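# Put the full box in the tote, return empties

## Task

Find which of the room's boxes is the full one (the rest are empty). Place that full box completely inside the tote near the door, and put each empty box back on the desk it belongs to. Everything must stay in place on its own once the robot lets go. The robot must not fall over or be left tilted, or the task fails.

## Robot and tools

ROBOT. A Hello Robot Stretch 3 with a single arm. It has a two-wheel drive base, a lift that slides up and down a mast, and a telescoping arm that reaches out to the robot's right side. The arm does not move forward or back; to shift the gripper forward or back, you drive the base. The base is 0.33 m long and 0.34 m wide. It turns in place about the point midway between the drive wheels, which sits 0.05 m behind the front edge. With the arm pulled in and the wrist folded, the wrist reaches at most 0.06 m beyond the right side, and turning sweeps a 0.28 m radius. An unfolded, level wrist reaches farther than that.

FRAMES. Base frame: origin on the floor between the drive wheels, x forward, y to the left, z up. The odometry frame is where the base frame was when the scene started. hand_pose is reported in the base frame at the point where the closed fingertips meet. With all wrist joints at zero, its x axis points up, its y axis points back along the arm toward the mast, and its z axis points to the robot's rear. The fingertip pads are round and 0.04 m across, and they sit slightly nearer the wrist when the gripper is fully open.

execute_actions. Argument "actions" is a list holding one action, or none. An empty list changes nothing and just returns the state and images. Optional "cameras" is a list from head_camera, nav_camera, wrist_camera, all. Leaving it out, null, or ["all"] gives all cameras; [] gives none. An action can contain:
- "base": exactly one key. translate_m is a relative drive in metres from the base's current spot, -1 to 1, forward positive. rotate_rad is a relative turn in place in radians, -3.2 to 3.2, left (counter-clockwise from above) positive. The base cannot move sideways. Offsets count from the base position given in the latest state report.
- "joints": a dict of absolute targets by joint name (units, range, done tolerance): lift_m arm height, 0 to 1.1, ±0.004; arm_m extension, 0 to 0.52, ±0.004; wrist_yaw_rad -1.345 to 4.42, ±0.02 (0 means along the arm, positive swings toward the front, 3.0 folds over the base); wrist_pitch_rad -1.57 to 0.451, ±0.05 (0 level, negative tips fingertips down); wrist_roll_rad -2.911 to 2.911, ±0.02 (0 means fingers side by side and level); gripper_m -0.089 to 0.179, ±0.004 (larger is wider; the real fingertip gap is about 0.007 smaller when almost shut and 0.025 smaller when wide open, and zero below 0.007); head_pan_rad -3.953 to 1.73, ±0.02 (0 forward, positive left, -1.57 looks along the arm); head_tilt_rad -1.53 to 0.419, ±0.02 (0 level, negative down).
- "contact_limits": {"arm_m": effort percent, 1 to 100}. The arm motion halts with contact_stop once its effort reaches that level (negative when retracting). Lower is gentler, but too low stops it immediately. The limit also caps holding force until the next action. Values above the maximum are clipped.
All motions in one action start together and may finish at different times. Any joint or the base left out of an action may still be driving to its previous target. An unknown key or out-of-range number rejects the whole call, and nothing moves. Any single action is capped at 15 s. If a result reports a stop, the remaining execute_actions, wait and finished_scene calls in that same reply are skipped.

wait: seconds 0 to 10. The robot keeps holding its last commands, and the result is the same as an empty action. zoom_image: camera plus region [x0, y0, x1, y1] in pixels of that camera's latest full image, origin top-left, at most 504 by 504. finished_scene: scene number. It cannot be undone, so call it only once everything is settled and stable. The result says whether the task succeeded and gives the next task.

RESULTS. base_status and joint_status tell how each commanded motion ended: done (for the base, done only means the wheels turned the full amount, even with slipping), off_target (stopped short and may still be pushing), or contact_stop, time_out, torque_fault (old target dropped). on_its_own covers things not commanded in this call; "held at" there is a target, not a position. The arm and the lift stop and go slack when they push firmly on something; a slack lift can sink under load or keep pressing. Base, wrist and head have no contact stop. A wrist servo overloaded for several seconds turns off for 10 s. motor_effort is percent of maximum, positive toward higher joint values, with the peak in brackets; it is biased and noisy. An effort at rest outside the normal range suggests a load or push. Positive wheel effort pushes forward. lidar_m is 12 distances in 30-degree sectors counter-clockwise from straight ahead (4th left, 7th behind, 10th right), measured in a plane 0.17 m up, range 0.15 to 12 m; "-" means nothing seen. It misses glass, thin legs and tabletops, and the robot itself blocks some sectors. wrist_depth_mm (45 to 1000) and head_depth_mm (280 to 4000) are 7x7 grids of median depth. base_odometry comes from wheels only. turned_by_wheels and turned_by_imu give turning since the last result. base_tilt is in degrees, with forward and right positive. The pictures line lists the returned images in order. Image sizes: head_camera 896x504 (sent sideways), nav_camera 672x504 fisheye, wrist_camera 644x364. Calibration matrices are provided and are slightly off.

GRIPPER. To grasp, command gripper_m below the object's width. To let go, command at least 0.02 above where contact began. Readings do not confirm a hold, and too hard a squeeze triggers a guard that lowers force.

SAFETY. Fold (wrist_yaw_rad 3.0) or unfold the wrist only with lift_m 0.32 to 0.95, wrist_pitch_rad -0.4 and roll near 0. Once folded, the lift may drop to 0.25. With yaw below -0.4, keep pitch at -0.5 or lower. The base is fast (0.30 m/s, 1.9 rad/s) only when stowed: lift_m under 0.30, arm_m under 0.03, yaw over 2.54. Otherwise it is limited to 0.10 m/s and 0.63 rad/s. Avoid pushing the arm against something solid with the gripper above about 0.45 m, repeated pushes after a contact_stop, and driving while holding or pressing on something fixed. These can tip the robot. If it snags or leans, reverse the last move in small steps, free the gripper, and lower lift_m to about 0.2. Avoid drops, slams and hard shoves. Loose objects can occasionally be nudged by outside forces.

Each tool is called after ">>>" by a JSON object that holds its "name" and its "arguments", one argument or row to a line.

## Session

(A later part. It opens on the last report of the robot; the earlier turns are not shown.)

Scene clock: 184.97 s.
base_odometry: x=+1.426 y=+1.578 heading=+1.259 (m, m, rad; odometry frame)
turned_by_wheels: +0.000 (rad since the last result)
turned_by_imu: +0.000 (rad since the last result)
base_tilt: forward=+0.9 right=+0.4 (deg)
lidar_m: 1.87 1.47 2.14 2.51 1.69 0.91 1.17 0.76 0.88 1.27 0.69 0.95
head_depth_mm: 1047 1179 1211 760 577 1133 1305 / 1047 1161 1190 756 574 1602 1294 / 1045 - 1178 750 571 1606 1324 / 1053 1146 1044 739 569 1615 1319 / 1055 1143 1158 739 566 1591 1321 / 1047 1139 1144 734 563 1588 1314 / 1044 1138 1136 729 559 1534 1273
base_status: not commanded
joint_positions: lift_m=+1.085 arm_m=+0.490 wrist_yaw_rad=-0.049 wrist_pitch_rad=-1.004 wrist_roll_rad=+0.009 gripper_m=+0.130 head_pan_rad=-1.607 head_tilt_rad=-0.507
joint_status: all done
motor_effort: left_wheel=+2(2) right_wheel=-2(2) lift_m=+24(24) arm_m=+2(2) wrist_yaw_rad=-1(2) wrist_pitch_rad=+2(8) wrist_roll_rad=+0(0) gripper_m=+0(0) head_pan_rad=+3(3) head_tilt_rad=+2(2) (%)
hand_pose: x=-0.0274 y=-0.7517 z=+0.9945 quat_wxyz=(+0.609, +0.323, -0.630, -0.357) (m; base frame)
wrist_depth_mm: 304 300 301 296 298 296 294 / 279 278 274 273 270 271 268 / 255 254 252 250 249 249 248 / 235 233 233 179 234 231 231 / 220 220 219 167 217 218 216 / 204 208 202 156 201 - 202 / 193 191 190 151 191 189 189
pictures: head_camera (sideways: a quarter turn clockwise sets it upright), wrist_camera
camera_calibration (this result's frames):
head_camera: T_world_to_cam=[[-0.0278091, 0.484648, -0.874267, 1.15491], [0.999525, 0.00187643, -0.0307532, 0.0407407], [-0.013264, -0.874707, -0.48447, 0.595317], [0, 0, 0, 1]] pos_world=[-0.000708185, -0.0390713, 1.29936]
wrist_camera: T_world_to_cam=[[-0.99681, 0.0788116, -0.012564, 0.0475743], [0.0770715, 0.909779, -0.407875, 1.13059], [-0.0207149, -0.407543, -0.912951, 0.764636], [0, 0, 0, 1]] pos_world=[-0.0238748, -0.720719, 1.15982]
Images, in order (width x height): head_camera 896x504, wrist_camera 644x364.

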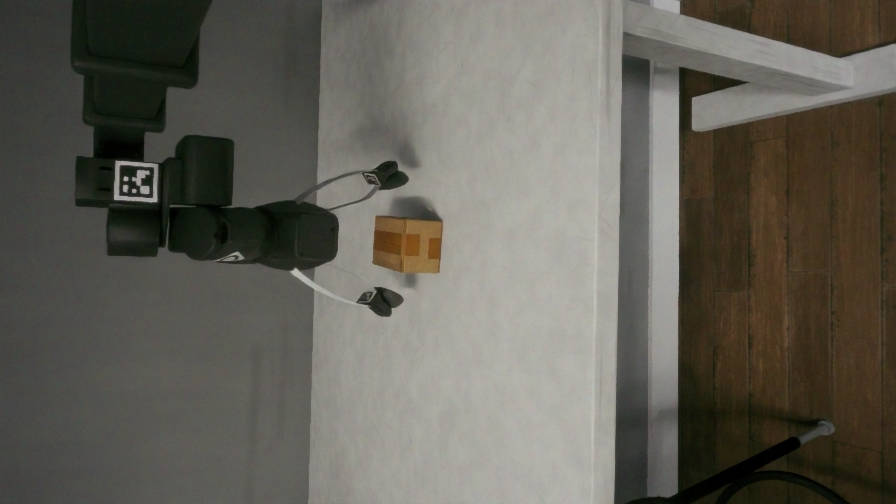

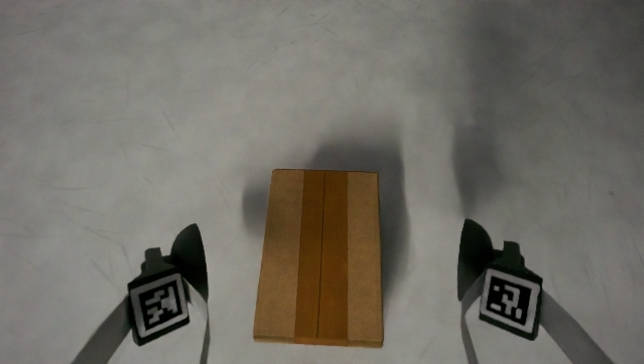

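>>> {"name": "execute_actions", "arguments": {
  "actions": [
    {"base":{"translate_m":0.007},"joints":{"lift_m":1.063,"arm_m":0.497,"wrist_yaw_rad":-0.07}}
  ],
  "cameras": []
}}

>>> {"name": "execute_actions", "arguments": {
  "actions": [
    {"joints":{"gripper_m":0.0}}
  ],
  "cameras": ["wrist_camera"]
}}

>>> {"name": "execute_actions", "arguments": {
  "actions": [
    {"joints":{"lift_m":1.09}}
  ],
  "cameras": ["wrist_camera","head_camera"]
}}

Scene clock: 188.67 s.
base_odometry: x=+1.429 y=+1.584 heading=+1.259 (m, m, rad; odometry frame)
turned_by_wheels: +0.000 (rad since the last result)
turned_by_imu: +0.000 (rad since the last result)
base_tilt: forward=+0.9 right=+0.4 (deg)
lidar_m: 1.86 1.46 2.13 2.51 1.71 0.92 1.17 0.77 0.88 1.26 0.69 0.95
head_depth_mm: 1059 - 1208 762 578 1111 1274 / 1058 1179 1198 756 574 1573 1302 / 1055 - 1185 749 571 1614 1328 / 1053 1144 1039 739 568 1600 1321 / 1053 1141 1155 739 565 1589 1314 / 1050 1142 1141 735 562 1594 1315 / 1045 1137 1134 728 559 1533 1274
base_status: done
joint_positions: lift_m=+1.063 arm_m=+0.497 wrist_yaw_rad=-0.068 wrist_pitch_rad=-1.005 wrist_roll_rad=+0.009 gripper_m=+0.130 head_pan_rad=-1.607 head_tilt_rad=-0.507
joint_status: all done
motor_effort: left_wheel=+2(6) right_wheel=-2(3) lift_m=+19(19) arm_m=+2(3) wrist_yaw_rad=-1(0) wrist_pitch_rad=+2(2) wrist_roll_rad=+0(0) gripper_m=+0(0) head_pan_rad=+3(3) head_tilt_rad=+3(3) (%)
hand_pose: x=-0.0296 y=-0.7584 z=+0.9726 quat_wxyz=(+0.605, +0.318, -0.633, -0.363) (m; base frame)
wrist_depth_mm: 273 267 269 268 266 266 263 / 251 249 245 246 242 244 241 / 229 228 230 229 223 223 223 / 214 211 210 155 205 207 207 / 197 198 196 144 192 197 193 / 185 187 183 136 177 - 182 / 174 171 170 127 168 170 171
pictures: none
No camera images: the call's "cameras" was empty. Leave "cameras" out to get every camera's image.

Scene clock: 190.47 s.
base_odometry: x=+1.429 y=+1.584 heading=+1.259 (m, m, rad; odometry frame)
turned_by_wheels: +0.000 (rad since the last result)
turned_by_imu: +0.000 (rad since the last result)
base_tilt: forward=+0.8 right=+0.4 (deg)
lidar_m: 1.85 1.46 2.14 2.51 1.71 0.92 1.17 0.77 0.88 1.26 0.69 0.95
head_depth_mm: 1061 - 1209 762 577 1115 1269 / 1061 1177 1198 755 575 1575 1297 / 1051 - 1185 749 571 1607 1325 / 1057 1143 1077 731 567 1600 1325 / 1053 1139 1154 740 565 1601 1317 / 1048 1135 1143 734 563 1584 1316 / 1049 1134 1135 728 560 1533 1281
base_status: not commanded
joint_positions: lift_m=+1.063 arm_m=+0.497 wrist_yaw_rad=-0.068 wrist_pitch_rad=-1.017 wrist_roll_rad=+0.009 gripper_m=+0.001 head_pan_rad=-1.607 head_tilt_rad=-0.507
joint_status: all done
motor_effort: left_wheel=+1(2) right_wheel=-2(2) lift_m=+21(21) arm_m=+2(1) wrist_yaw_rad=-2(1) wrist_pitch_rad=+6(6) wrist_roll_rad=+0(0) gripper_m=-20(96) head_pan_rad=+4(3) head_tilt_rad=+2(3) (%)
hand_pose: x=-0.0294 y=-0.7556 z=+0.9712 quat_wxyz=(+0.603, +0.321, -0.632, -0.367) (m; base frame)
wrist_depth_mm: 267 263 262 260 261 259 257 / 242 244 241 240 240 236 238 / 223 223 221 221 222 220 220 / 208 209 208 152 204 204 205 / 195 194 193 142 188 191 190 / 182 183 - 133 133 179 180 / 172 173 169 125 167 170 169
pictures: wrist_camera
camera_calibration (this result's frames):
wrist_camera: T_world_to_cam=[[-0.995094, 0.098184, -0.0121809, 0.0598597], [0.0949601, 0.913277, -0.396115, 1.11658], [-0.0277676, -0.395328, -0.91812, 0.755739], [0, 0, 0, 1]] pos_world=[-0.0254794, -0.726858, 1.13688]
Images, in order (width x height): wrist_camera 644x364.

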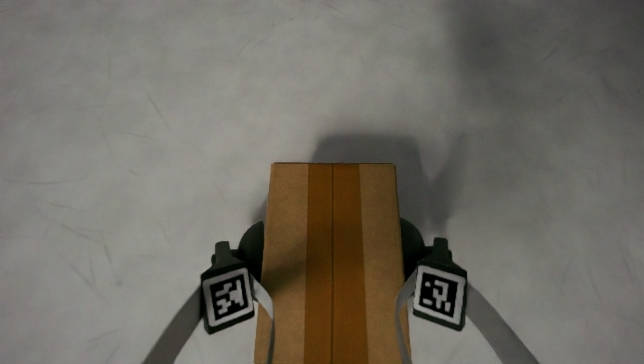

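Scene clock: 191.50 s.
base_odometry: x=+1.429 y=+1.584 heading=+1.259 (m, m, rad; odometry frame)
turned_by_wheels: +0.000 (rad since the last result)
turned_by_imu: +0.000 (rad since the last result)
base_tilt: forward=+0.9 right=+0.4 (deg)
lidar_m: 1.86 1.46 2.14 2.51 1.71 0.92 1.17 0.77 0.88 1.26 0.69 0.95
head_depth_mm: 1038 1180 1214 760 577 1111 1278 / 1045 1162 1191 754 573 1580 1301 / 1044 1173 1179 751 571 1603 1335 / 1041 1142 1080 723 568 1601 1326 / 1051 1144 1158 739 565 1589 1321 / 1049 1141 1147 735 563 1585 1317 / 1049 1131 1134 730 559 1538 1279
base_status: not commanded
joint_positions: lift_m=+1.090 arm_m=+0.497 wrist_yaw_rad=-0.068 wrist_pitch_rad=-1.023 wrist_roll_rad=+0.009 gripper_m=+0.004 head_pan_rad=-1.607 head_tilt_rad=-0.507
joint_status: all done
motor_effort: left_wheel=+1(2) right_wheel=-1(1) lift_m=+26(29) arm_m=+2(2) wrist_yaw_rad=-1(1) wrist_pitch_rad=+8(8) wrist_roll_rad=+0(0) gripper_m=-19(20) head_pan_rad=+3(3) head_tilt_rad=+3(2) (%)
hand_pose: x=-0.0293 y=-0.7543 z=+0.9972 quat_wxyz=(+0.602, +0.323, -0.631, -0.369) (m; base frame)
wrist_depth_mm: 299 300 298 297 292 290 290 / 273 276 269 269 269 267 267 / 256 252 252 253 249 248 248 / 238 235 234 152 230 232 232 / 221 220 221 142 213 218 217 / 207 208 - 133 134 205 205 / 196 197 193 126 189 191 192
pictures: head_camera (sideways: a quarter turn clockwise sets it upright), wrist_camera
camera_calibration (this result's frames):
head_camera: T_world_to_cam=[[-0.0278091, 0.484648, -0.874267, 1.15491], [0.999525, 0.00187654, -0.0307532, 0.0407407], [-0.0132639, -0.874707, -0.48447, 0.595317], [0, 0, 0, 1]] pos_world=[-0.00070818, -0.0390713, 1.29936]
wrist_camera: T_world_to_cam=[[-0.995089, 0.0982544, -0.0120062, 0.0600158], [0.0951159, 0.91555, -0.390796, 1.12209], [-0.0274052, -0.390019, -0.920399, 0.786483], [0, 0, 0, 1]] pos_world=[-0.0254537, -0.726482, 1.16311]
Images, in order (width x height): head_camera 896x504, wrist_camera 644x364.

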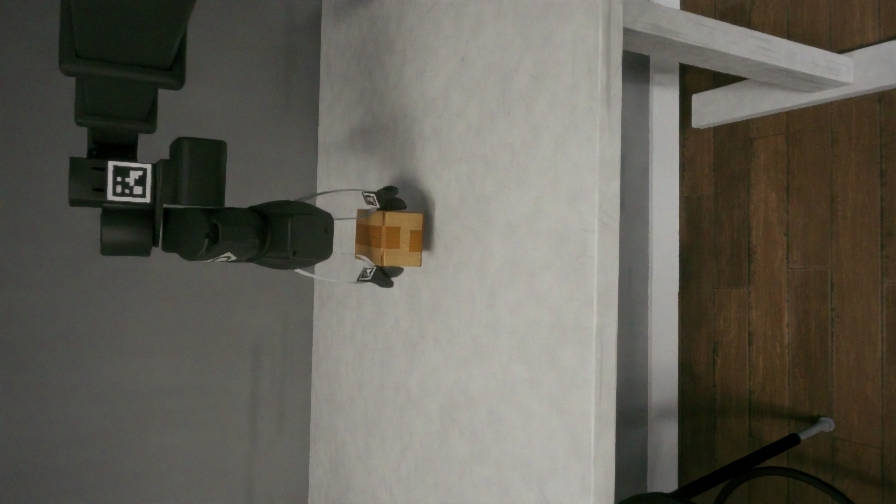

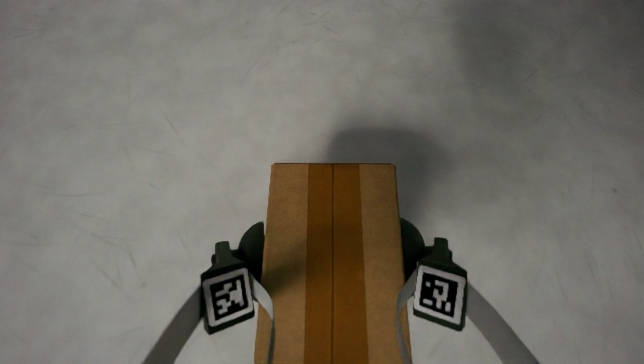

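>>> {"name": "execute_actions", "arguments": {
  "actions": [
    {"joints":{"arm_m":0.0}}
  ],
  "cameras": []
}}

>>> {"name": "execute_actions", "arguments": {
  "actions": [
    {"base":{"rotate_rad":1.87},"joints":{"lift_m":0.75,"wrist_pitch_rad":-0.55,"head_pan_rad":0,"head_tilt_rad":-0.9}}
  ],
  "cameras": ["wrist_camera"]
}}

>>> {"name": "execute_actions", "arguments": {
  "actions": [
    {"base":{"translate_m":0.4},"joints":{"lift_m":0.292,"wrist_yaw_rad":2.6}}
  ]
}}

Scene clock: 197.07 s.
base_odometry: x=+1.429 y=+1.584 heading=+1.259 (m, m, rad; odometry frame)
turned_by_wheels: +0.000 (rad since the last result)
turned_by_imu: +0.000 (rad since the last result)
base_tilt: forward=+0.9 right=+0.3 (deg)
lidar_m: 1.86 1.46 2.15 2.51 1.71 0.92 1.17 0.77 0.88 1.26 0.69 0.95
head_depth_mm: 1043 - - - - - 1307 / 1054 - - - - - - / 1052 - - - - - - / 1052 - - 830 - - - / 1053 1143 1159 740 566 1639 1316 / 1048 1141 1144 736 561 1586 1311 / 1050 1133 1131 730 560 1533 1282
base_status: not commanded
joint_positions: lift_m=+1.090 arm_m=+0.000 wrist_yaw_rad=-0.069 wrist_pitch_rad=-1.023 wrist_roll_rad=+0.009 gripper_m=+0.004 head_pan_rad=-1.607 head_tilt_rad=-0.507
joint_status: all done
motor_effort: left_wheel=+2(2) right_wheel=-2(1) lift_m=+26(26) arm_m=-3(3) wrist_yaw_rad=-1(1) wrist_pitch_rad=+8(9) wrist_roll_rad=+0(0) gripper_m=-19(19) head_pan_rad=+3(3) head_tilt_rad=+2(2) (%)
hand_pose: x=-0.0294 y=-0.2578 z=+0.9971 quat_wxyz=(+0.601, +0.323, -0.631, -0.369) (m; base frame)
wrist_depth_mm: 301 299 300 298 296 299 302 / 294 303 - - - - 786 / 712 732 - - - - - / - - - 151 - - - / - - - 142 - - - / - - - 133 133 - - / - - - 126 - - 968
pictures: none
No camera images: the call's "cameras" was empty. Leave "cameras" out to get every camera's image.

Scene clock: 201.07 s.
base_odometry: x=+1.429 y=+1.584 heading=+3.129 (m, m, rad; odometry frame)
turned_by_wheels: +1.870 (rad since the last result)
turned_by_imu: +1.847 (rad since the last result)
base_tilt: forward=+0.9 right=+0.4 (deg)
lidar_m: 1.67 0.92 1.17 0.77 1.37 0.88 0.90 0.69 1.86 1.46 2.14 2.51
head_depth_mm: 2144 2366 2006 1672 1444 1268 1129 / 2205 2418 2003 1676 1443 1263 1122 / 2294 2478 1992 1672 1439 1265 1131 / 2371 2471 1998 1679 1442 1265 1125 / 2391 2310 1933 1680 1441 1264 1124 / 1511 1565 1873 1654 1442 1258 1124 / 1564 1458 1780 1576 1407 1262 1124
base_status: done
joint_positions: lift_m=+0.750 arm_m=+0.000 wrist_yaw_rad=-0.069 wrist_pitch_rad=-0.602 wrist_roll_rad=+0.009 gripper_m=+0.004 head_pan_rad=-0.007 head_tilt_rad=-0.889
joint_status: wrist_pitch_rad off_target (ended at -0.602, target -0.550); the others done
motor_effort: left_wheel=-3(6) right_wheel=+3(6) lift_m=+22(24) arm_m=-3(3) wrist_yaw_rad=-1(1) wrist_pitch_rad=+19(19) wrist_roll_rad=+0(0) gripper_m=-19(19) head_pan_rad=+4(39) head_tilt_rad=-6(32) (%)
hand_pose: x=-0.0352 y=-0.3424 z=+0.7238 quat_wxyz=(+0.665, +0.185, -0.685, -0.234) (m; base frame)
wrist_depth_mm: - - - - - - - / - - - - - - - / - - - - - - - / - - - 153 - - - / - - - 142 - - - / 966 956 - 134 133 936 906 / 844 834 801 125 791 831 856
pictures: wrist_camera
camera_calibration (this result's frames):
wrist_camera: T_world_to_cam=[[-0.995564, 0.0911856, -0.0231677, 0.0160548], [0.0789748, 0.67613, -0.732538, 0.803509], [-0.0511325, -0.731118, -0.680332, 0.403918], [0, 0, 0, 1]] pos_world=[-0.0268201, -0.249429, 0.863771]
Images, in order (width x height): wrist_camera 644x364.

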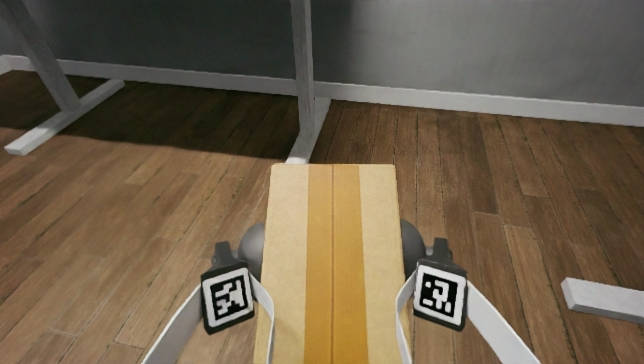

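Scene clock: 206.60 s.
base_odometry: x=+1.029 y=+1.590 heading=+3.129 (m, m, rad; odometry frame)
turned_by_wheels: +0.000 (rad since the last result)
turned_by_imu: +0.001 (rad since the last result)
base_tilt: forward=+0.9 right=+0.3 (deg)
lidar_m: 1.28 1.21 0.63 1.06 1.14 1.20 1.07 1.31 1.53 1.98 1.95 2.12
head_depth_mm: 1831 2074 2001 1685 1444 1270 1130 / 1872 2143 2013 1680 1444 1268 1128 / 1943 2213 1992 1669 1440 1265 1125 / 2012 2262 1974 1677 1440 1266 1127 / 2068 2297 1954 1667 1437 1259 1124 / 1155 1309 1556 1601 1441 1264 1122 / 1159 1323 1204 1527 1374 1257 1122
base_status: done
joint_positions: lift_m=+0.292 arm_m=+0.000 wrist_yaw_rad=+2.599 wrist_pitch_rad=-0.600 wrist_roll_rad=+0.009 gripper_m=+0.004 head_pan_rad=-0.007 head_tilt_rad=-0.889
joint_status: all done
motor_effort: left_wheel=-2(6) right_wheel=+3(7) lift_m=+22(23) arm_m=-4(3) wrist_yaw_rad=+1(6) wrist_pitch_rad=+18(19) wrist_roll_rad=+0(0) gripper_m=-19(19) head_pan_rad=+3(3) head_tilt_rad=-6(6) (%)
hand_pose: x=+0.0810 y=+0.0241 z=+0.2662 quat_wxyz=(+0.383, +0.709, +0.019, +0.592) (m; base frame)
wrist_depth_mm: 901 887 944 669 - - 923 / 768 778 770 704 795 824 828 / 648 662 694 726 705 704 700 / 614 621 606 154 586 585 585 / 543 523 524 143 486 498 492 / - 478 - 134 134 445 442 / - - - 125 376 394 387
pictures: head_camera (sideways: a quarter turn clockwise sets it upright), nav_camera (sideways: a quarter turn counterclockwise sets it upright), wrist_camera
camera_calibration (this result's frames):
head_camera: T_world_to_cam=[[-0.774898, -0.0399101, -0.630825, 0.84215], [-0.0397769, 0.999106, -0.0143484, 0.0257119], [0.630833, 0.0139737, -0.775793, 0.970341], [0, 0, 0, 1]] pos_world=[0.0414802, -0.0056379, 1.2844]
nav_camera: T_world_to_cam=[[0.788909, 0.0473544, 0.612683, -0.763159], [0.0438999, -0.998822, 0.0206723, 0.0263037], [0.612941, 0.0105882, -0.790058, 0.976823], [0, 0, 0, 1]] pos_world=[0.00217356, 0.0520689, 1.23878]
wrist_camera: T_world_to_cam=[[0.84437, -0.535257, -0.0232046, -0.0462069], [-0.377895, -0.564311, -0.733995, 0.278634], [0.379781, 0.628532, -0.678759, 0.298407], [0, 0, 0, 1]] pos_world=[0.0309811, -0.0550544, 0.40599]
Images, in order (width x height): head_camera 896x504, nav_camera 672x504, wrist_camera 644x364.

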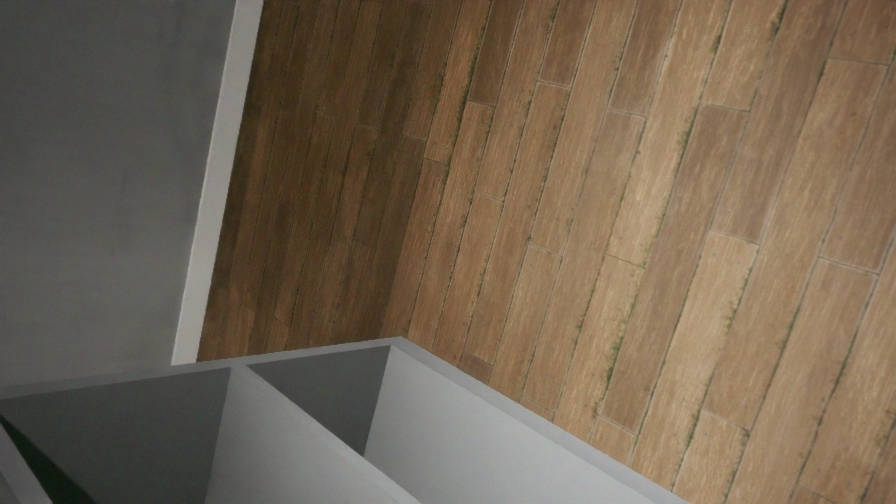

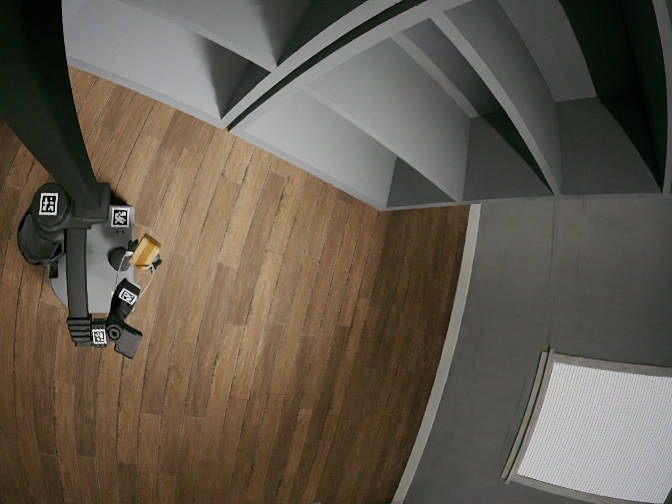

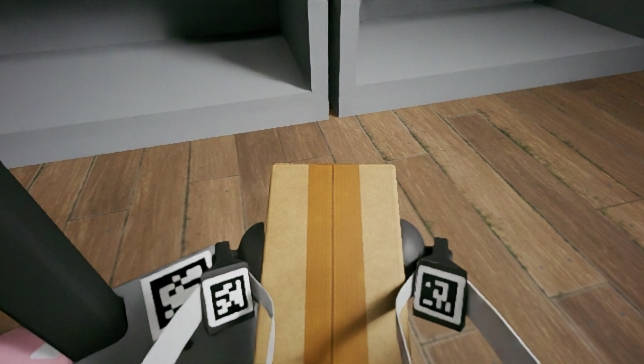

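>>> {"name": "execute_actions", "arguments": {
  "actions": [
    {"base":{"translate_m":0.9},"joints":{"head_tilt_rad":-1.2}}
  ],
  "cameras": ["head_camera"]
}}

Scene clock: 211.63 s.
base_odometry: x=+0.129 y=+1.601 heading=+3.129 (m, m, rad; odometry frame)
turned_by_wheels: +0.000 (rad since the last result)
turned_by_imu: +0.002 (rad since the last result)
base_tilt: forward=+0.9 right=+0.2 (deg)
lidar_m: 1.26 0.44 0.54 0.81 0.68 0.74 2.18 2.54 1.97 1.80 1.44 1.26
head_depth_mm: 1244 1496 1500 1380 1272 1180 1102 / 1286 1553 1498 1377 1269 1192 - / 1333 1584 1501 1375 1272 1197 - / 1385 1611 1510 1375 1277 1175 - / 1450 1628 1508 1381 1276 1200 - / 1511 1663 1506 1389 1228 1191 - / 1581 1655 1509 800 1187 1136 1110
base_status: done
joint_positions: lift_m=+0.292 arm_m=+0.000 wrist_yaw_rad=+2.599 wrist_pitch_rad=-0.600 wrist_roll_rad=+0.009 gripper_m=+0.004 head_pan_rad=-0.007 head_tilt_rad=-1.186
joint_status: all done
motor_effort: left_wheel=-4(7) right_wheel=+3(8) lift_m=+21(22) arm_m=-3(3) wrist_yaw_rad=+1(1) wrist_pitch_rad=+18(18) wrist_roll_rad=+0(0) gripper_m=-19(19) head_pan_rad=+4(4) head_tilt_rad=-8(30) (%)
hand_pose: x=+0.0809 y=+0.0242 z=+0.2662 quat_wxyz=(+0.383, +0.709, +0.019, +0.592) (m; base frame)
wrist_depth_mm: 683 719 767 757 457 - - / 732 754 758 692 520 882 876 / 603 598 602 599 582 702 699 / 507 494 519 153 569 593 587 / 472 505 521 143 491 501 502 / - 475 - 134 134 450 440 / - - - 125 379 393 394
pictures: head_camera (sideways: a quarter turn clockwise sets it upright)
camera_calibration (this result's frames):
head_camera: T_world_to_cam=[[-0.925489, -0.0390142, -0.376759, 0.512107], [-0.0420966, 0.999114, -0.0000520431, 0.007111], [0.376427, 0.0158121, -0.926311, 1.16752], [0, 0, 0, 1]] pos_world=[0.034763, -0.00558622, 1.27443]
Images, in order (width x height): head_camera 896x504.

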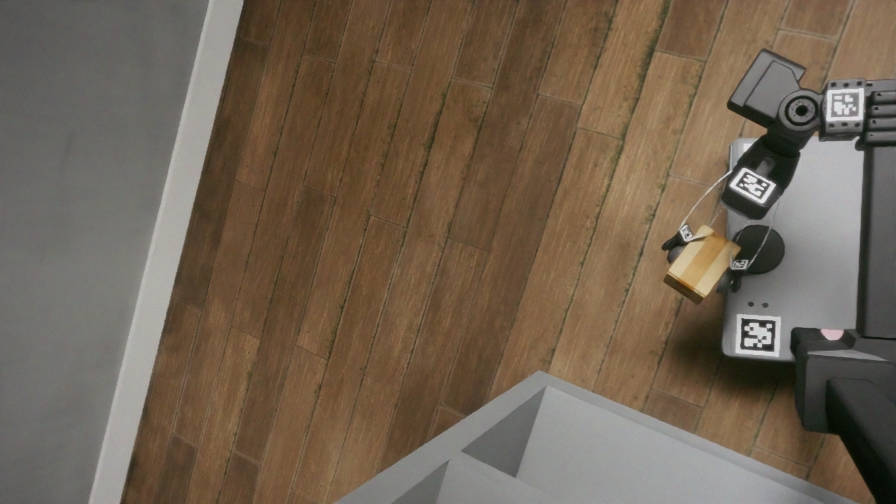

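>>> {"name": "execute_actions", "arguments": {
  "actions": [
    {"base":{"translate_m":0.72},"joints":{"head_tilt_rad":-0.7}}
  ],
  "cameras": []
}}

>>> {"name": "execute_actions", "arguments": {
  "actions": [
    {"base":{"rotate_rad":1.45}}
  ],
  "cameras": ["head_camera"]
}}

Scene clock: 215.97 s.
base_odometry: x=-0.591 y=+1.610 heading=+3.129 (m, m, rad; odometry frame)
turned_by_wheels: +0.000 (rad since the last result)
turned_by_imu: +0.002 (rad since the last result)
base_tilt: forward=+0.8 right=+0.4 (deg)
lidar_m: 0.57 0.67 1.20 2.34 0.45 0.42 2.74 2.51 1.99 1.08 0.65 0.57
head_depth_mm: 436 482 540 615 710 843 1036 / 449 498 561 641 746 893 1106 / 463 517 583 667 786 948 1138 / 478 534 606 698 830 1017 1170 / 493 554 632 734 878 1089 1194 / 510 575 659 770 935 1175 1186 / 528 599 691 815 995 1271 1184
base_status: done
joint_positions: lift_m=+0.292 arm_m=+0.000 wrist_yaw_rad=+2.599 wrist_pitch_rad=-0.600 wrist_roll_rad=+0.009 gripper_m=+0.004 head_pan_rad=-0.007 head_tilt_rad=-0.704
joint_status: all done
motor_effort: left_wheel=-3(6) right_wheel=+3(8) lift_m=+22(22) arm_m=-3(4) wrist_yaw_rad=+1(0) wrist_pitch_rad=+18(18) wrist_roll_rad=+0(0) gripper_m=-19(20) head_pan_rad=+4(4) head_tilt_rad=+1(28) (%)
hand_pose: x=+0.0809 y=+0.0242 z=+0.2662 quat_wxyz=(+0.383, +0.709, +0.019, +0.592) (m; base frame)
wrist_depth_mm: - - - - 947 648 489 / 952 908 911 917 877 663 503 / 737 736 739 749 718 657 512 / 620 601 589 153 569 588 511 / 538 527 516 143 485 503 497 / - 476 - 133 133 441 447 / - - - 126 376 388 396
pictures: none
No camera images: the call's "cameras" was empty. Leave "cameras" out to get every camera's image.

Scene clock: 218.17 s.
base_odometry: x=-0.591 y=+1.610 heading=-1.705 (m, m, rad; odometry frame)
turned_by_wheels: +1.450 (rad since the last result)
turned_by_imu: +1.428 (rad since the last result)
base_tilt: forward=+0.9 right=+0.3 (deg)
lidar_m: 2.34 0.49 0.43 2.23 2.51 1.99 1.36 0.69 0.57 0.57 0.62 0.99
head_depth_mm: 1913 2122 2378 2056 1663 1392 1201 / 1967 2186 2373 2040 1660 1394 1199 / 1995 2239 2467 2036 1657 1395 1194 / 2044 2291 2510 2030 1647 1380 1193 / 2073 2354 2521 2027 1644 1382 1188 / 2118 2407 2564 2020 1635 1376 1184 / 2172 2458 2613 1952 903 964 1036
base_status: done
joint_positions: lift_m=+0.292 arm_m=+0.000 wrist_yaw_rad=+2.599 wrist_pitch_rad=-0.600 wrist_roll_rad=+0.009 gripper_m=+0.004 head_pan_rad=-0.007 head_tilt_rad=-0.704
joint_status: not commanded
motor_effort: left_wheel=-3(9) right_wheel=+3(9) lift_m=+22(22) arm_m=-3(3) wrist_yaw_rad=+0(0) wrist_pitch_rad=+18(18) wrist_roll_rad=+0(0) gripper_m=-19(20) head_pan_rad=+4(4) head_tilt_rad=+1(1) (%)
hand_pose: x=+0.0809 y=+0.0242 z=+0.2662 quat_wxyz=(+0.383, +0.709, +0.019, +0.592) (m; base frame)
wrist_depth_mm: - - - 446 488 552 - / 954 954 875 492 551 647 899 / 726 752 729 552 635 686 708 / 625 603 607 153 566 586 576 / 543 526 512 142 488 520 504 / - 480 - 134 133 444 439 / - - - 126 373 396 394
pictures: head_camera (sideways: a quarter turn clockwise sets it upright)
camera_calibration (this result's frames):
head_camera: T_world_to_cam=[[-0.64513, -0.0410104, -0.762971, 1.01357], [-0.0366267, 0.99907, -0.0227312, 0.0366107], [0.763194, 0.0132805, -0.646033, 0.800772], [0, 0, 0, 1]] pos_world=[0.044079, -0.00564456, 1.29148]
Images, in order (width x height): head_camera 896x504.

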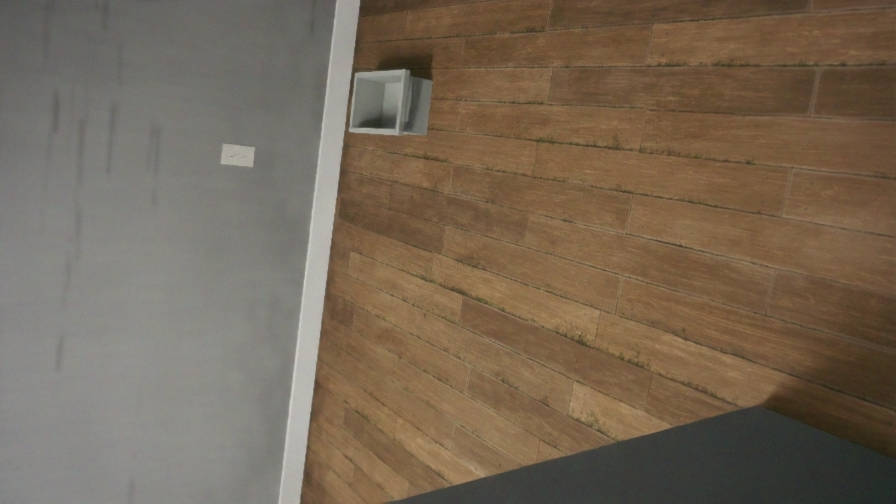

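>>> {"name": "execute_actions", "arguments": {
  "actions": [
    {"base":{"translate_m":1.0}}
  ],
  "cameras": []
}}

>>> {"name": "execute_actions", "arguments": {
  "actions": [
    {"base":{"translate_m":0.86},"joints":{"head_pan_rad":-1.57,"head_tilt_rad":-1.15}}
  ],
  "cameras": ["head_camera"]
}}

Scene clock: 223.47 s.
base_odometry: x=-0.725 y=+0.619 heading=-1.705 (m, m, rad; odometry frame)
turned_by_wheels: +0.000 (rad since the last result)
turned_by_imu: +0.003 (rad since the last result)
base_tilt: forward=+0.8 right=+0.4 (deg)
lidar_m: 1.35 1.50 2.38 0.92 0.47 0.45 1.77 0.91 0.75 0.72 0.80 1.30
head_depth_mm: 1099 1221 1372 1569 1652 1339 1201 / 1120 1245 1405 1616 1660 1359 1195 / 1142 1278 1447 1659 1643 1386 1192 / 1168 1309 1474 1709 1642 1383 1193 / 1194 1332 1520 1765 1642 1380 1186 / 1212 1366 1563 1815 1637 1379 1189 / 1237 1394 1594 1834 1625 1375 1184
base_status: done
joint_positions: lift_m=+0.292 arm_m=+0.000 wrist_yaw_rad=+2.599 wrist_pitch_rad=-0.600 wrist_roll_rad=+0.009 gripper_m=+0.004 head_pan_rad=-0.007 head_tilt_rad=-0.704
joint_status: not commanded
motor_effort: left_wheel=-3(8) right_wheel=+3(7) lift_m=+22(22) arm_m=-3(3) wrist_yaw_rad=+0(0) wrist_pitch_rad=+18(18) wrist_roll_rad=+0(0) gripper_m=-19(19) head_pan_rad=+3(3) head_tilt_rad=+1(1) (%)
hand_pose: x=+0.0809 y=+0.0242 z=+0.2662 quat_wxyz=(+0.383, +0.709, +0.019, +0.592) (m; base frame)
wrist_depth_mm: - - - - - - - / 849 967 913 924 914 881 869 / 748 732 747 730 716 727 707 / 623 623 605 152 582 585 585 / 543 514 512 142 483 502 512 / - 483 - 134 134 444 440 / - - - 126 375 395 393
pictures: none
No camera images: the call's "cameras" was empty. Leave "cameras" out to get every camera's image.

Scene clock: 228.10 s.
base_odometry: x=-0.840 y=-0.233 heading=-1.705 (m, m, rad; odometry frame)
turned_by_wheels: +0.000 (rad since the last result)
turned_by_imu: +0.002 (rad since the last result)
base_tilt: forward=+0.9 right=+0.3 (deg)
lidar_m: 0.50 0.56 0.88 2.60 1.51 1.24 1.24 1.07 0.88 0.87 0.62 0.51
head_depth_mm: 828 997 1246 1411 1282 1189 1121 / 851 1027 1297 1413 1292 1201 - / 867 1055 1351 1413 1275 - - / 909 1115 1421 1420 1298 - - / 940 1157 1473 1415 1280 1193 1076 / 964 1171 1377 1400 1291 1198 1105 / 913 995 1077 1172 1247 1192 1105
base_status: done
joint_positions: lift_m=+0.292 arm_m=+0.000 wrist_yaw_rad=+2.599 wrist_pitch_rad=-0.600 wrist_roll_rad=+0.009 gripper_m=+0.004 head_pan_rad=-1.564 head_tilt_rad=-1.136
joint_status: all done
motor_effort: left_wheel=-3(7) right_wheel=+3(7) lift_m=+22(22) arm_m=-3(3) wrist_yaw_rad=+1(0) wrist_pitch_rad=+19(18) wrist_roll_rad=+0(0) gripper_m=-19(19) head_pan_rad=-4(40) head_tilt_rad=-7(34) (%)
hand_pose: x=+0.0809 y=+0.0242 z=+0.2662 quat_wxyz=(+0.383, +0.709, +0.019, +0.592) (m; base frame)
wrist_depth_mm: - - - - 733 519 406 / 937 959 898 925 765 547 421 / 759 764 731 724 699 564 433 / 635 619 600 152 577 561 446 / 542 525 519 142 487 498 451 / - 479 - 134 134 445 435 / - - - 125 375 390 395
pictures: head_camera (sideways: a quarter turn clockwise sets it upright)
camera_calibration (this result's frames):
head_camera: T_world_to_cam=[[-0.0518365, 0.904868, -0.422525, 0.566386], [0.998426, 0.0560307, -0.00249575, 0.00394531], [0.021416, -0.421989, -0.906348, 1.14376], [0, 0, 0, 1]] pos_world=[0.000925659, -0.0300732, 1.27596]
Images, in order (width x height): head_camera 896x504.

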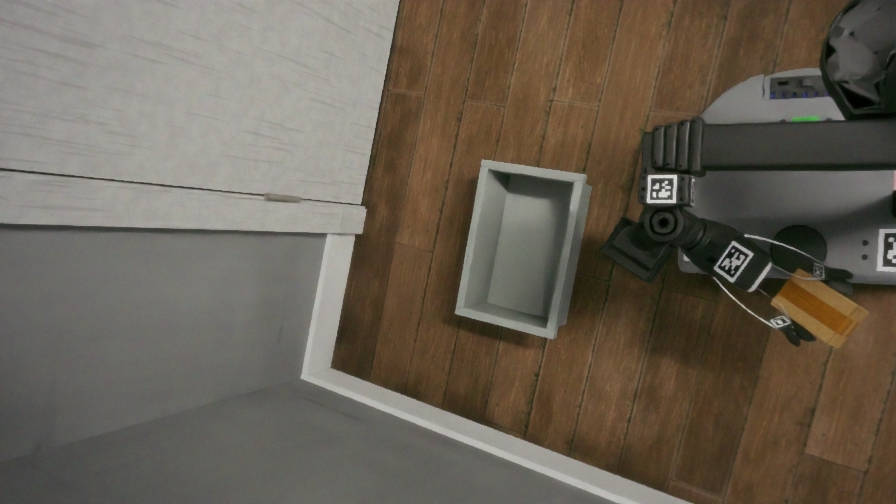

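>>> {"name": "execute_actions", "arguments": {
  "actions": [
    {"joints":{"lift_m":0.33,"wrist_yaw_rad":0.0}}
  ],
  "cameras": []
}}

>>> {"name": "execute_actions", "arguments": {
  "actions": [
    {"joints":{"wrist_pitch_rad":-1.0,"arm_m":0.18,"lift_m":0.29}}
  ],
  "cameras": ["head_camera","wrist_camera"]
}}

Scene clock: 230.83 s.
base_odometry: x=-0.840 y=-0.233 heading=-1.705 (m, m, rad; odometry frame)
turned_by_wheels: +0.000 (rad since the last result)
turned_by_imu: +0.000 (rad since the last result)
base_tilt: forward=+0.8 right=+0.4 (deg)
lidar_m: 0.50 0.56 0.88 2.60 1.51 1.24 1.24 1.06 0.88 0.87 0.62 0.51
head_depth_mm: 831 997 1248 1415 1295 1194 1128 / 851 1027 1297 1410 1290 1202 - / 867 1053 1350 1413 1259 - - / 912 1108 1430 1409 1263 1215 - / 943 1154 1475 1414 1275 1190 1100 / 963 1165 1376 1402 1295 1189 1105 / 912 996 1075 1173 1247 1193 1101
base_status: not commanded
joint_positions: lift_m=+0.330 arm_m=+0.000 wrist_yaw_rad=+0.002 wrist_pitch_rad=-0.599 wrist_roll_rad=+0.009 gripper_m=+0.004 head_pan_rad=-1.564 head_tilt_rad=-1.136
joint_status: all done
motor_effort: left_wheel=-3(3) right_wheel=+3(3) lift_m=+26(26) arm_m=-3(4) wrist_yaw_rad=-1(3) wrist_pitch_rad=+18(18) wrist_roll_rad=+0(0) gripper_m=-19(19) head_pan_rad=-4(3) head_tilt_rad=-8(8) (%)
hand_pose: x=-0.0212 y=-0.3434 z=+0.3042 quat_wxyz=(+0.673, +0.208, -0.678, -0.209) (m; base frame)
wrist_depth_mm: 474 630 623 598 570 541 517 / 477 641 700 653 621 578 552 / 493 637 754 727 708 655 623 / 492 611 677 153 623 657 647 / 494 557 444 142 485 555 547 / 482 489 - 134 134 486 477 / 440 421 315 125 312 430 431
pictures: none
No camera images: the call's "cameras" was empty. Leave "cameras" out to get every camera's image.

Scene clock: 233.40 s.
base_odometry: x=-0.840 y=-0.233 heading=-1.705 (m, m, rad; odometry frame)
turned_by_wheels: +0.000 (rad since the last result)
turned_by_imu: +0.000 (rad since the last result)
base_tilt: forward=+0.9 right=+0.3 (deg)
lidar_m: 0.50 0.56 0.89 2.60 1.51 1.24 1.24 1.07 0.88 0.87 0.62 0.51
head_depth_mm: 831 998 1250 1420 1288 1189 1129 / 850 1027 1299 1412 1298 1198 - / 869 1052 1347 1428 1251 - - / 913 1115 1427 1414 1280 1219 - / 942 1158 1469 1414 1279 1184 1106 / 966 1165 1371 1391 1291 1192 1104 / 914 997 1072 1171 1247 1196 1104
base_status: not commanded
joint_positions: lift_m=+0.290 arm_m=+0.180 wrist_yaw_rad=+0.001 wrist_pitch_rad=-1.023 wrist_roll_rad=+0.009 gripper_m=+0.004 head_pan_rad=-1.564 head_tilt_rad=-1.136
joint_status: all done
motor_effort: left_wheel=-3(3) right_wheel=+3(2) lift_m=+22(26) arm_m=+3(2) wrist_yaw_rad=-1(1) wrist_pitch_rad=+9(18) wrist_roll_rad=+0(0) gripper_m=-19(20) head_pan_rad=-2(3) head_tilt_rad=-7(8) (%)
hand_pose: x=-0.0216 y=-0.4374 z=+0.1974 quat_wxyz=(+0.614, +0.345, -0.619, -0.348) (m; base frame)
wrist_depth_mm: 448 501 496 493 492 477 481 / 448 458 456 463 465 458 450 / 418 424 429 419 418 420 416 / 401 306 342 153 278 393 387 / 374 297 373 142 246 369 366 / 350 307 - 134 133 345 344 / 234 285 325 126 225 324 323
pictures: head_camera (sideways: a quarter turn clockwise sets it upright), wrist_camera
camera_calibration (this result's frames):
head_camera: T_world_to_cam=[[-0.0518366, 0.904868, -0.422525, 0.566386], [0.998426, 0.0560308, -0.00249575, 0.00394531], [0.0214161, -0.421989, -0.906348, 1.14376], [0, 0, 0, 1]] pos_world=[0.000925663, -0.0300732, 1.27596]
wrist_camera: T_world_to_cam=[[-0.999492, 0.0295363, -0.0119814, -0.00314467], [0.03187, 0.920165, -0.390232, 0.519193], [-0.00050118, -0.390415, -0.920639, 0.174575], [0, 0, 0, 1]] pos_world=[-0.0196023, -0.409494, 0.363289]
Images, in order (width x height): head_camera 896x504, wrist_camera 644x364.

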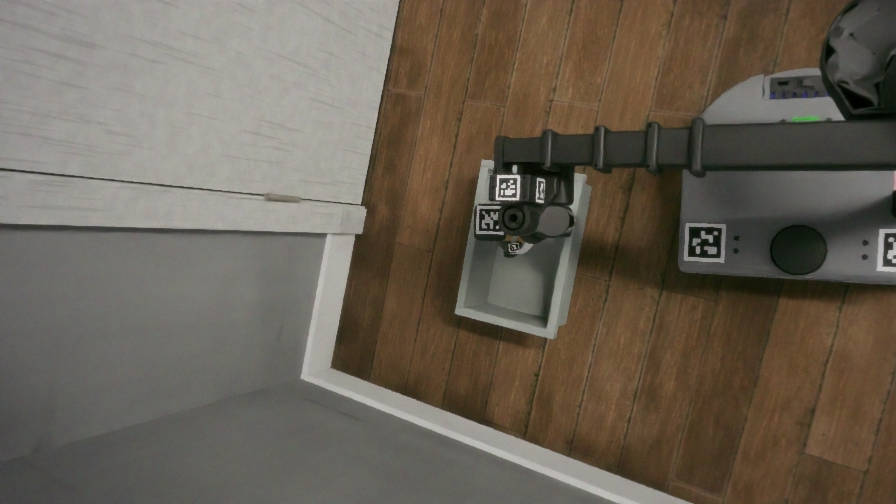

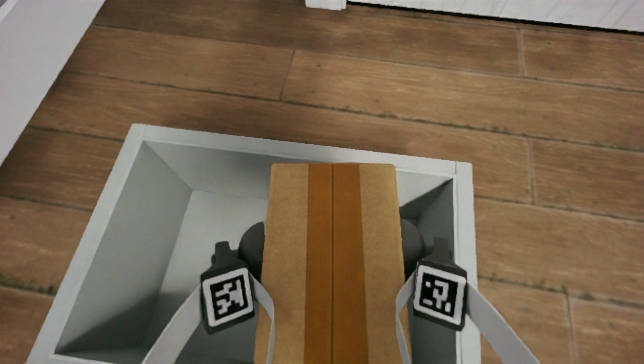

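>>> {"name": "execute_actions", "arguments": {
  "actions": [
    {"base":{"translate_m":0.03},"joints":{"lift_m":0.15,"arm_m":0.19}}
  ],
  "cameras": ["head_camera","wrist_camera"]
}}

Scene clock: 235.73 s.
base_odometry: x=-0.844 y=-0.263 heading=-1.705 (m, m, rad; odometry frame)
turned_by_wheels: +0.000 (rad since the last result)
turned_by_imu: +0.000 (rad since the last result)
base_tilt: forward=+0.8 right=+0.3 (deg)
lidar_m: 0.47 0.53 0.83 2.60 1.55 1.27 1.27 1.08 0.88 0.88 0.58 0.48
head_depth_mm: 837 1007 1261 1409 1285 1190 1113 / 856 1035 1315 1411 1291 1201 - / 870 1058 1349 1412 1267 - - / 922 1122 1446 1418 1275 1217 - / 945 1165 1482 1414 1277 1194 1104 / 971 1139 1312 1376 1294 1192 1105 / 867 933 1011 1106 1198 1168 1107
base_status: done
joint_positions: lift_m=+0.150 arm_m=+0.190 wrist_yaw_rad=+0.001 wrist_pitch_rad=-1.024 wrist_roll_rad=+0.009 gripper_m=+0.004 head_pan_rad=-1.564 head_tilt_rad=-1.136
joint_status: all done
motor_effort: left_wheel=-3(4) right_wheel=+3(6) lift_m=+22(19) arm_m=+2(2) wrist_yaw_rad=+0(1) wrist_pitch_rad=+9(9) wrist_roll_rad=+0(0) gripper_m=-19(19) head_pan_rad=-3(3) head_tilt_rad=-8(7) (%)
hand_pose: x=-0.0216 y=-0.4473 z=+0.0573 quat_wxyz=(+0.614, +0.345, -0.619, -0.348) (m; base frame)
wrist_depth_mm: 160 160 153 149 147 145 303 / 169 192 185 175 165 156 147 / 173 227 236 222 207 193 160 / 177 237 243 152 237 230 156 / 180 227 229 143 223 221 152 / 183 214 - 134 134 209 148 / 185 202 200 125 196 196 144
pictures: head_camera (sideways: a quarter turn clockwise sets it upright), wrist_camera
camera_calibration (this result's frames):
head_camera: T_world_to_cam=[[-0.0518365, 0.904868, -0.422525, 0.566386], [0.998426, 0.0560307, -0.00249575, 0.00394531], [0.021416, -0.421989, -0.906348, 1.14376], [0, 0, 0, 1]] pos_world=[0.000925659, -0.0300732, 1.27596]
wrist_camera: T_world_to_cam=[[-0.999492, 0.0295421, -0.0119676, -0.00452834], [0.0318702, 0.920343, -0.389812, 0.473713], [-0.000501521, -0.389995, -0.920817, 0.0419719], [0, 0, 0, 1]] pos_world=[-0.0196023, -0.419476, 0.223253]
Images, in order (width x height): head_camera 896x504, wrist_camera 644x364.

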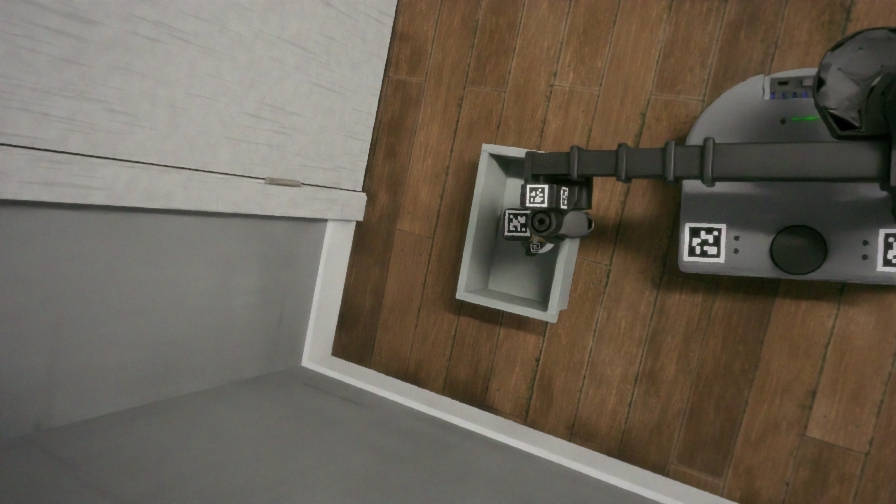

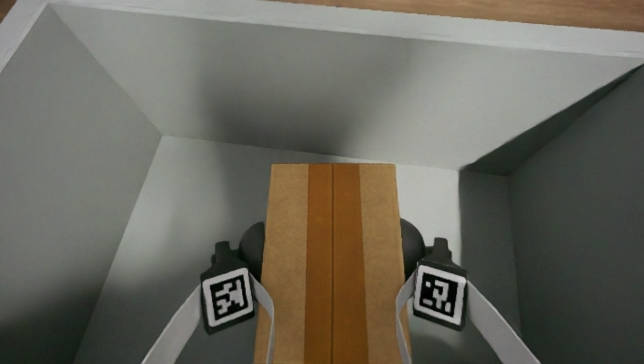

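Floor depth 240 vs 206 at grasp → lower 0.031.

>>> {"name": "execute_actions", "arguments": {
  "actions": [
    {"joints":{"lift_m":0.12}}
  ],
  "cameras": []
}}

>>> {"name": "execute_actions", "arguments": {
  "actions": [
    {"joints":{"gripper_m":0.1}}
  ],
  "cameras": []
}}

>>> {"name": "execute_actions", "arguments": {
  "actions": [
    {"joints":{"lift_m":0.26}}
  ],
  "cameras": ["wrist_camera"]
}}

Scene clock: 242.63 s.
base_odometry: x=-0.844 y=-0.263 heading=-1.705 (m, m, rad; odometry frame)
turned_by_wheels: +0.000 (rad since the last result)
turned_by_imu: +0.000 (rad since the last result)
base_tilt: forward=+0.8 right=+0.4 (deg)
lidar_m: 0.47 0.52 0.83 2.60 1.54 1.27 1.27 1.07 0.88 0.88 0.58 0.48
head_depth_mm: 837 1006 1256 1403 1290 1184 1110 / 857 1033 1303 1407 1287 1203 - / 871 1054 1343 1410 1262 - - / 925 1122 1447 1416 1270 1216 - / 945 1163 1484 1417 1278 1193 1103 / 974 1143 1313 1375 1296 1193 1105 / 865 935 1013 1103 1201 1175 1103
base_status: not commanded
joint_positions: lift_m=+0.120 arm_m=+0.190 wrist_yaw_rad=+0.001 wrist_pitch_rad=-1.024 wrist_roll_rad=+0.009 gripper_m=+0.004 head_pan_rad=-1.564 head_tilt_rad=-1.136
joint_status: all done
motor_effort: left_wheel=-2(3) right_wheel=+2(2) lift_m=+22(23) arm_m=+2(2) wrist_yaw_rad=+0(1) wrist_pitch_rad=+9(9) wrist_roll_rad=+0(0) gripper_m=-19(20) head_pan_rad=-2(4) head_tilt_rad=-8(7) (%)
hand_pose: x=-0.0216 y=-0.4473 z=+0.0273 quat_wxyz=(+0.614, +0.345, -0.619, -0.348) (m; base frame)
wrist_depth_mm: 160 158 151 144 137 132 126 / 169 192 184 175 165 157 147 / 172 222 223 219 206 192 161 / 176 210 212 152 206 208 156 / 181 198 197 142 192 196 152 / 183 187 - 134 134 183 149 / 175 177 174 125 171 174 145
pictures: none
No camera images: the call's "cameras" was empty. Leave "cameras" out to get every camera's image.

Scene clock: 244.10 s.
base_odometry: x=-0.844 y=-0.263 heading=-1.705 (m, m, rad; odometry frame)
turned_by_wheels: +0.000 (rad since the last result)
turned_by_imu: +0.000 (rad since the last result)
base_tilt: forward=+0.8 right=+0.4 (deg)
lidar_m: 0.47 0.53 0.83 2.61 1.55 1.27 1.27 1.07 0.88 0.88 0.58 0.48
head_depth_mm: 837 1002 1263 1406 1290 1191 1111 / 856 1034 1304 1410 1293 1201 - / 871 1063 1345 1412 1261 - - / 922 1123 1443 1418 1274 1219 - / 945 1160 1480 1415 1277 1189 1104 / 971 1142 1315 1384 1295 1192 1105 / 866 934 1013 1098 1202 1183 1106
base_status: not commanded
joint_positions: lift_m=+0.120 arm_m=+0.190 wrist_yaw_rad=+0.001 wrist_pitch_rad=-1.014 wrist_roll_rad=+0.009 gripper_m=+0.100 head_pan_rad=-1.564 head_tilt_rad=-1.136
joint_status: all done
motor_effort: left_wheel=-3(3) right_wheel=+2(3) lift_m=+22(21) arm_m=+2(3) wrist_yaw_rad=+0(0) wrist_pitch_rad=+5(8) wrist_roll_rad=+0(0) gripper_m=+0(79) head_pan_rad=-3(3) head_tilt_rad=-8(7) (%)
hand_pose: x=-0.0216 y=-0.4495 z=+0.0284 quat_wxyz=(+0.615, +0.342, -0.621, -0.345) (m; base frame)
wrist_depth_mm: 157 156 149 142 135 130 125 / 168 191 183 172 162 155 145 / 173 222 225 217 203 191 160 / 176 212 214 158 209 210 156 / 181 200 199 148 195 199 153 / 184 189 184 139 140 186 149 / 176 177 174 131 171 173 146
pictures: none
No camera images: the call's "cameras" was empty. Leave "cameras" out to get every camera's image.

Scene clock: 246.20 s.
base_odometry: x=-0.844 y=-0.263 heading=-1.705 (m, m, rad; odometry frame)
turned_by_wheels: +0.000 (rad since the last result)
turned_by_imu: +0.000 (rad since the last result)
base_tilt: forward=+0.9 right=+0.4 (deg)
lidar_m: 0.48 0.52 0.83 2.61 1.55 1.27 1.27 1.07 0.88 0.87 0.58 0.48
head_depth_mm: 833 1004 1252 1405 1291 1183 1121 / 857 1031 1312 1408 1286 1202 - / 870 1061 1349 1433 1250 - - / 920 1128 1455 1418 1264 1218 - / 946 1163 1481 1415 1279 1191 1104 / 970 1142 1313 1379 1295 1195 1102 / 865 931 1009 1104 1197 1183 1105
base_status: not commanded
joint_positions: lift_m=+0.260 arm_m=+0.190 wrist_yaw_rad=+0.001 wrist_pitch_rad=-1.013 wrist_roll_rad=+0.009 gripper_m=+0.100 head_pan_rad=-1.564 head_tilt_rad=-1.136
joint_status: all done
motor_effort: left_wheel=-3(3) right_wheel=+2(3) lift_m=+24(26) arm_m=+3(2) wrist_yaw_rad=+0(1) wrist_pitch_rad=+5(6) wrist_roll_rad=+0(0) gripper_m=+0(1) head_pan_rad=-2(3) head_tilt_rad=-7(7) (%)
hand_pose: x=-0.0215 y=-0.4498 z=+0.1684 quat_wxyz=(+0.616, +0.342, -0.621, -0.345) (m; base frame)
wrist_depth_mm: 415 468 469 474 469 458 444 / 418 431 430 422 423 423 425 / 398 399 270 395 390 390 393 / 370 269 315 291 266 242 362 / 351 246 339 338 338 254 341 / 328 238 326 272 318 208 316 / 254 241 302 260 298 235 301
pictures: wrist_camera
camera_calibration (this result's frames):
wrist_camera: T_world_to_cam=[[-0.999492, 0.0294134, -0.012292, -0.00312707], [0.0318746, 0.916072, -0.399746, 0.519077], [-0.000497565, -0.399934, -0.916544, 0.138119], [0, 0, 0, 1]] pos_world=[-0.0196022, -0.420182, 0.334052]
Images, in order (width x height): wrist_camera 644x364.

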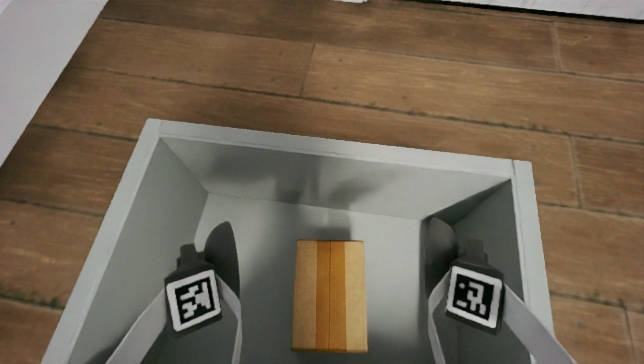

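>>> {"name": "finished_scene", "arguments": {
  "scene": 1
}}

The scene is finished: the task was done.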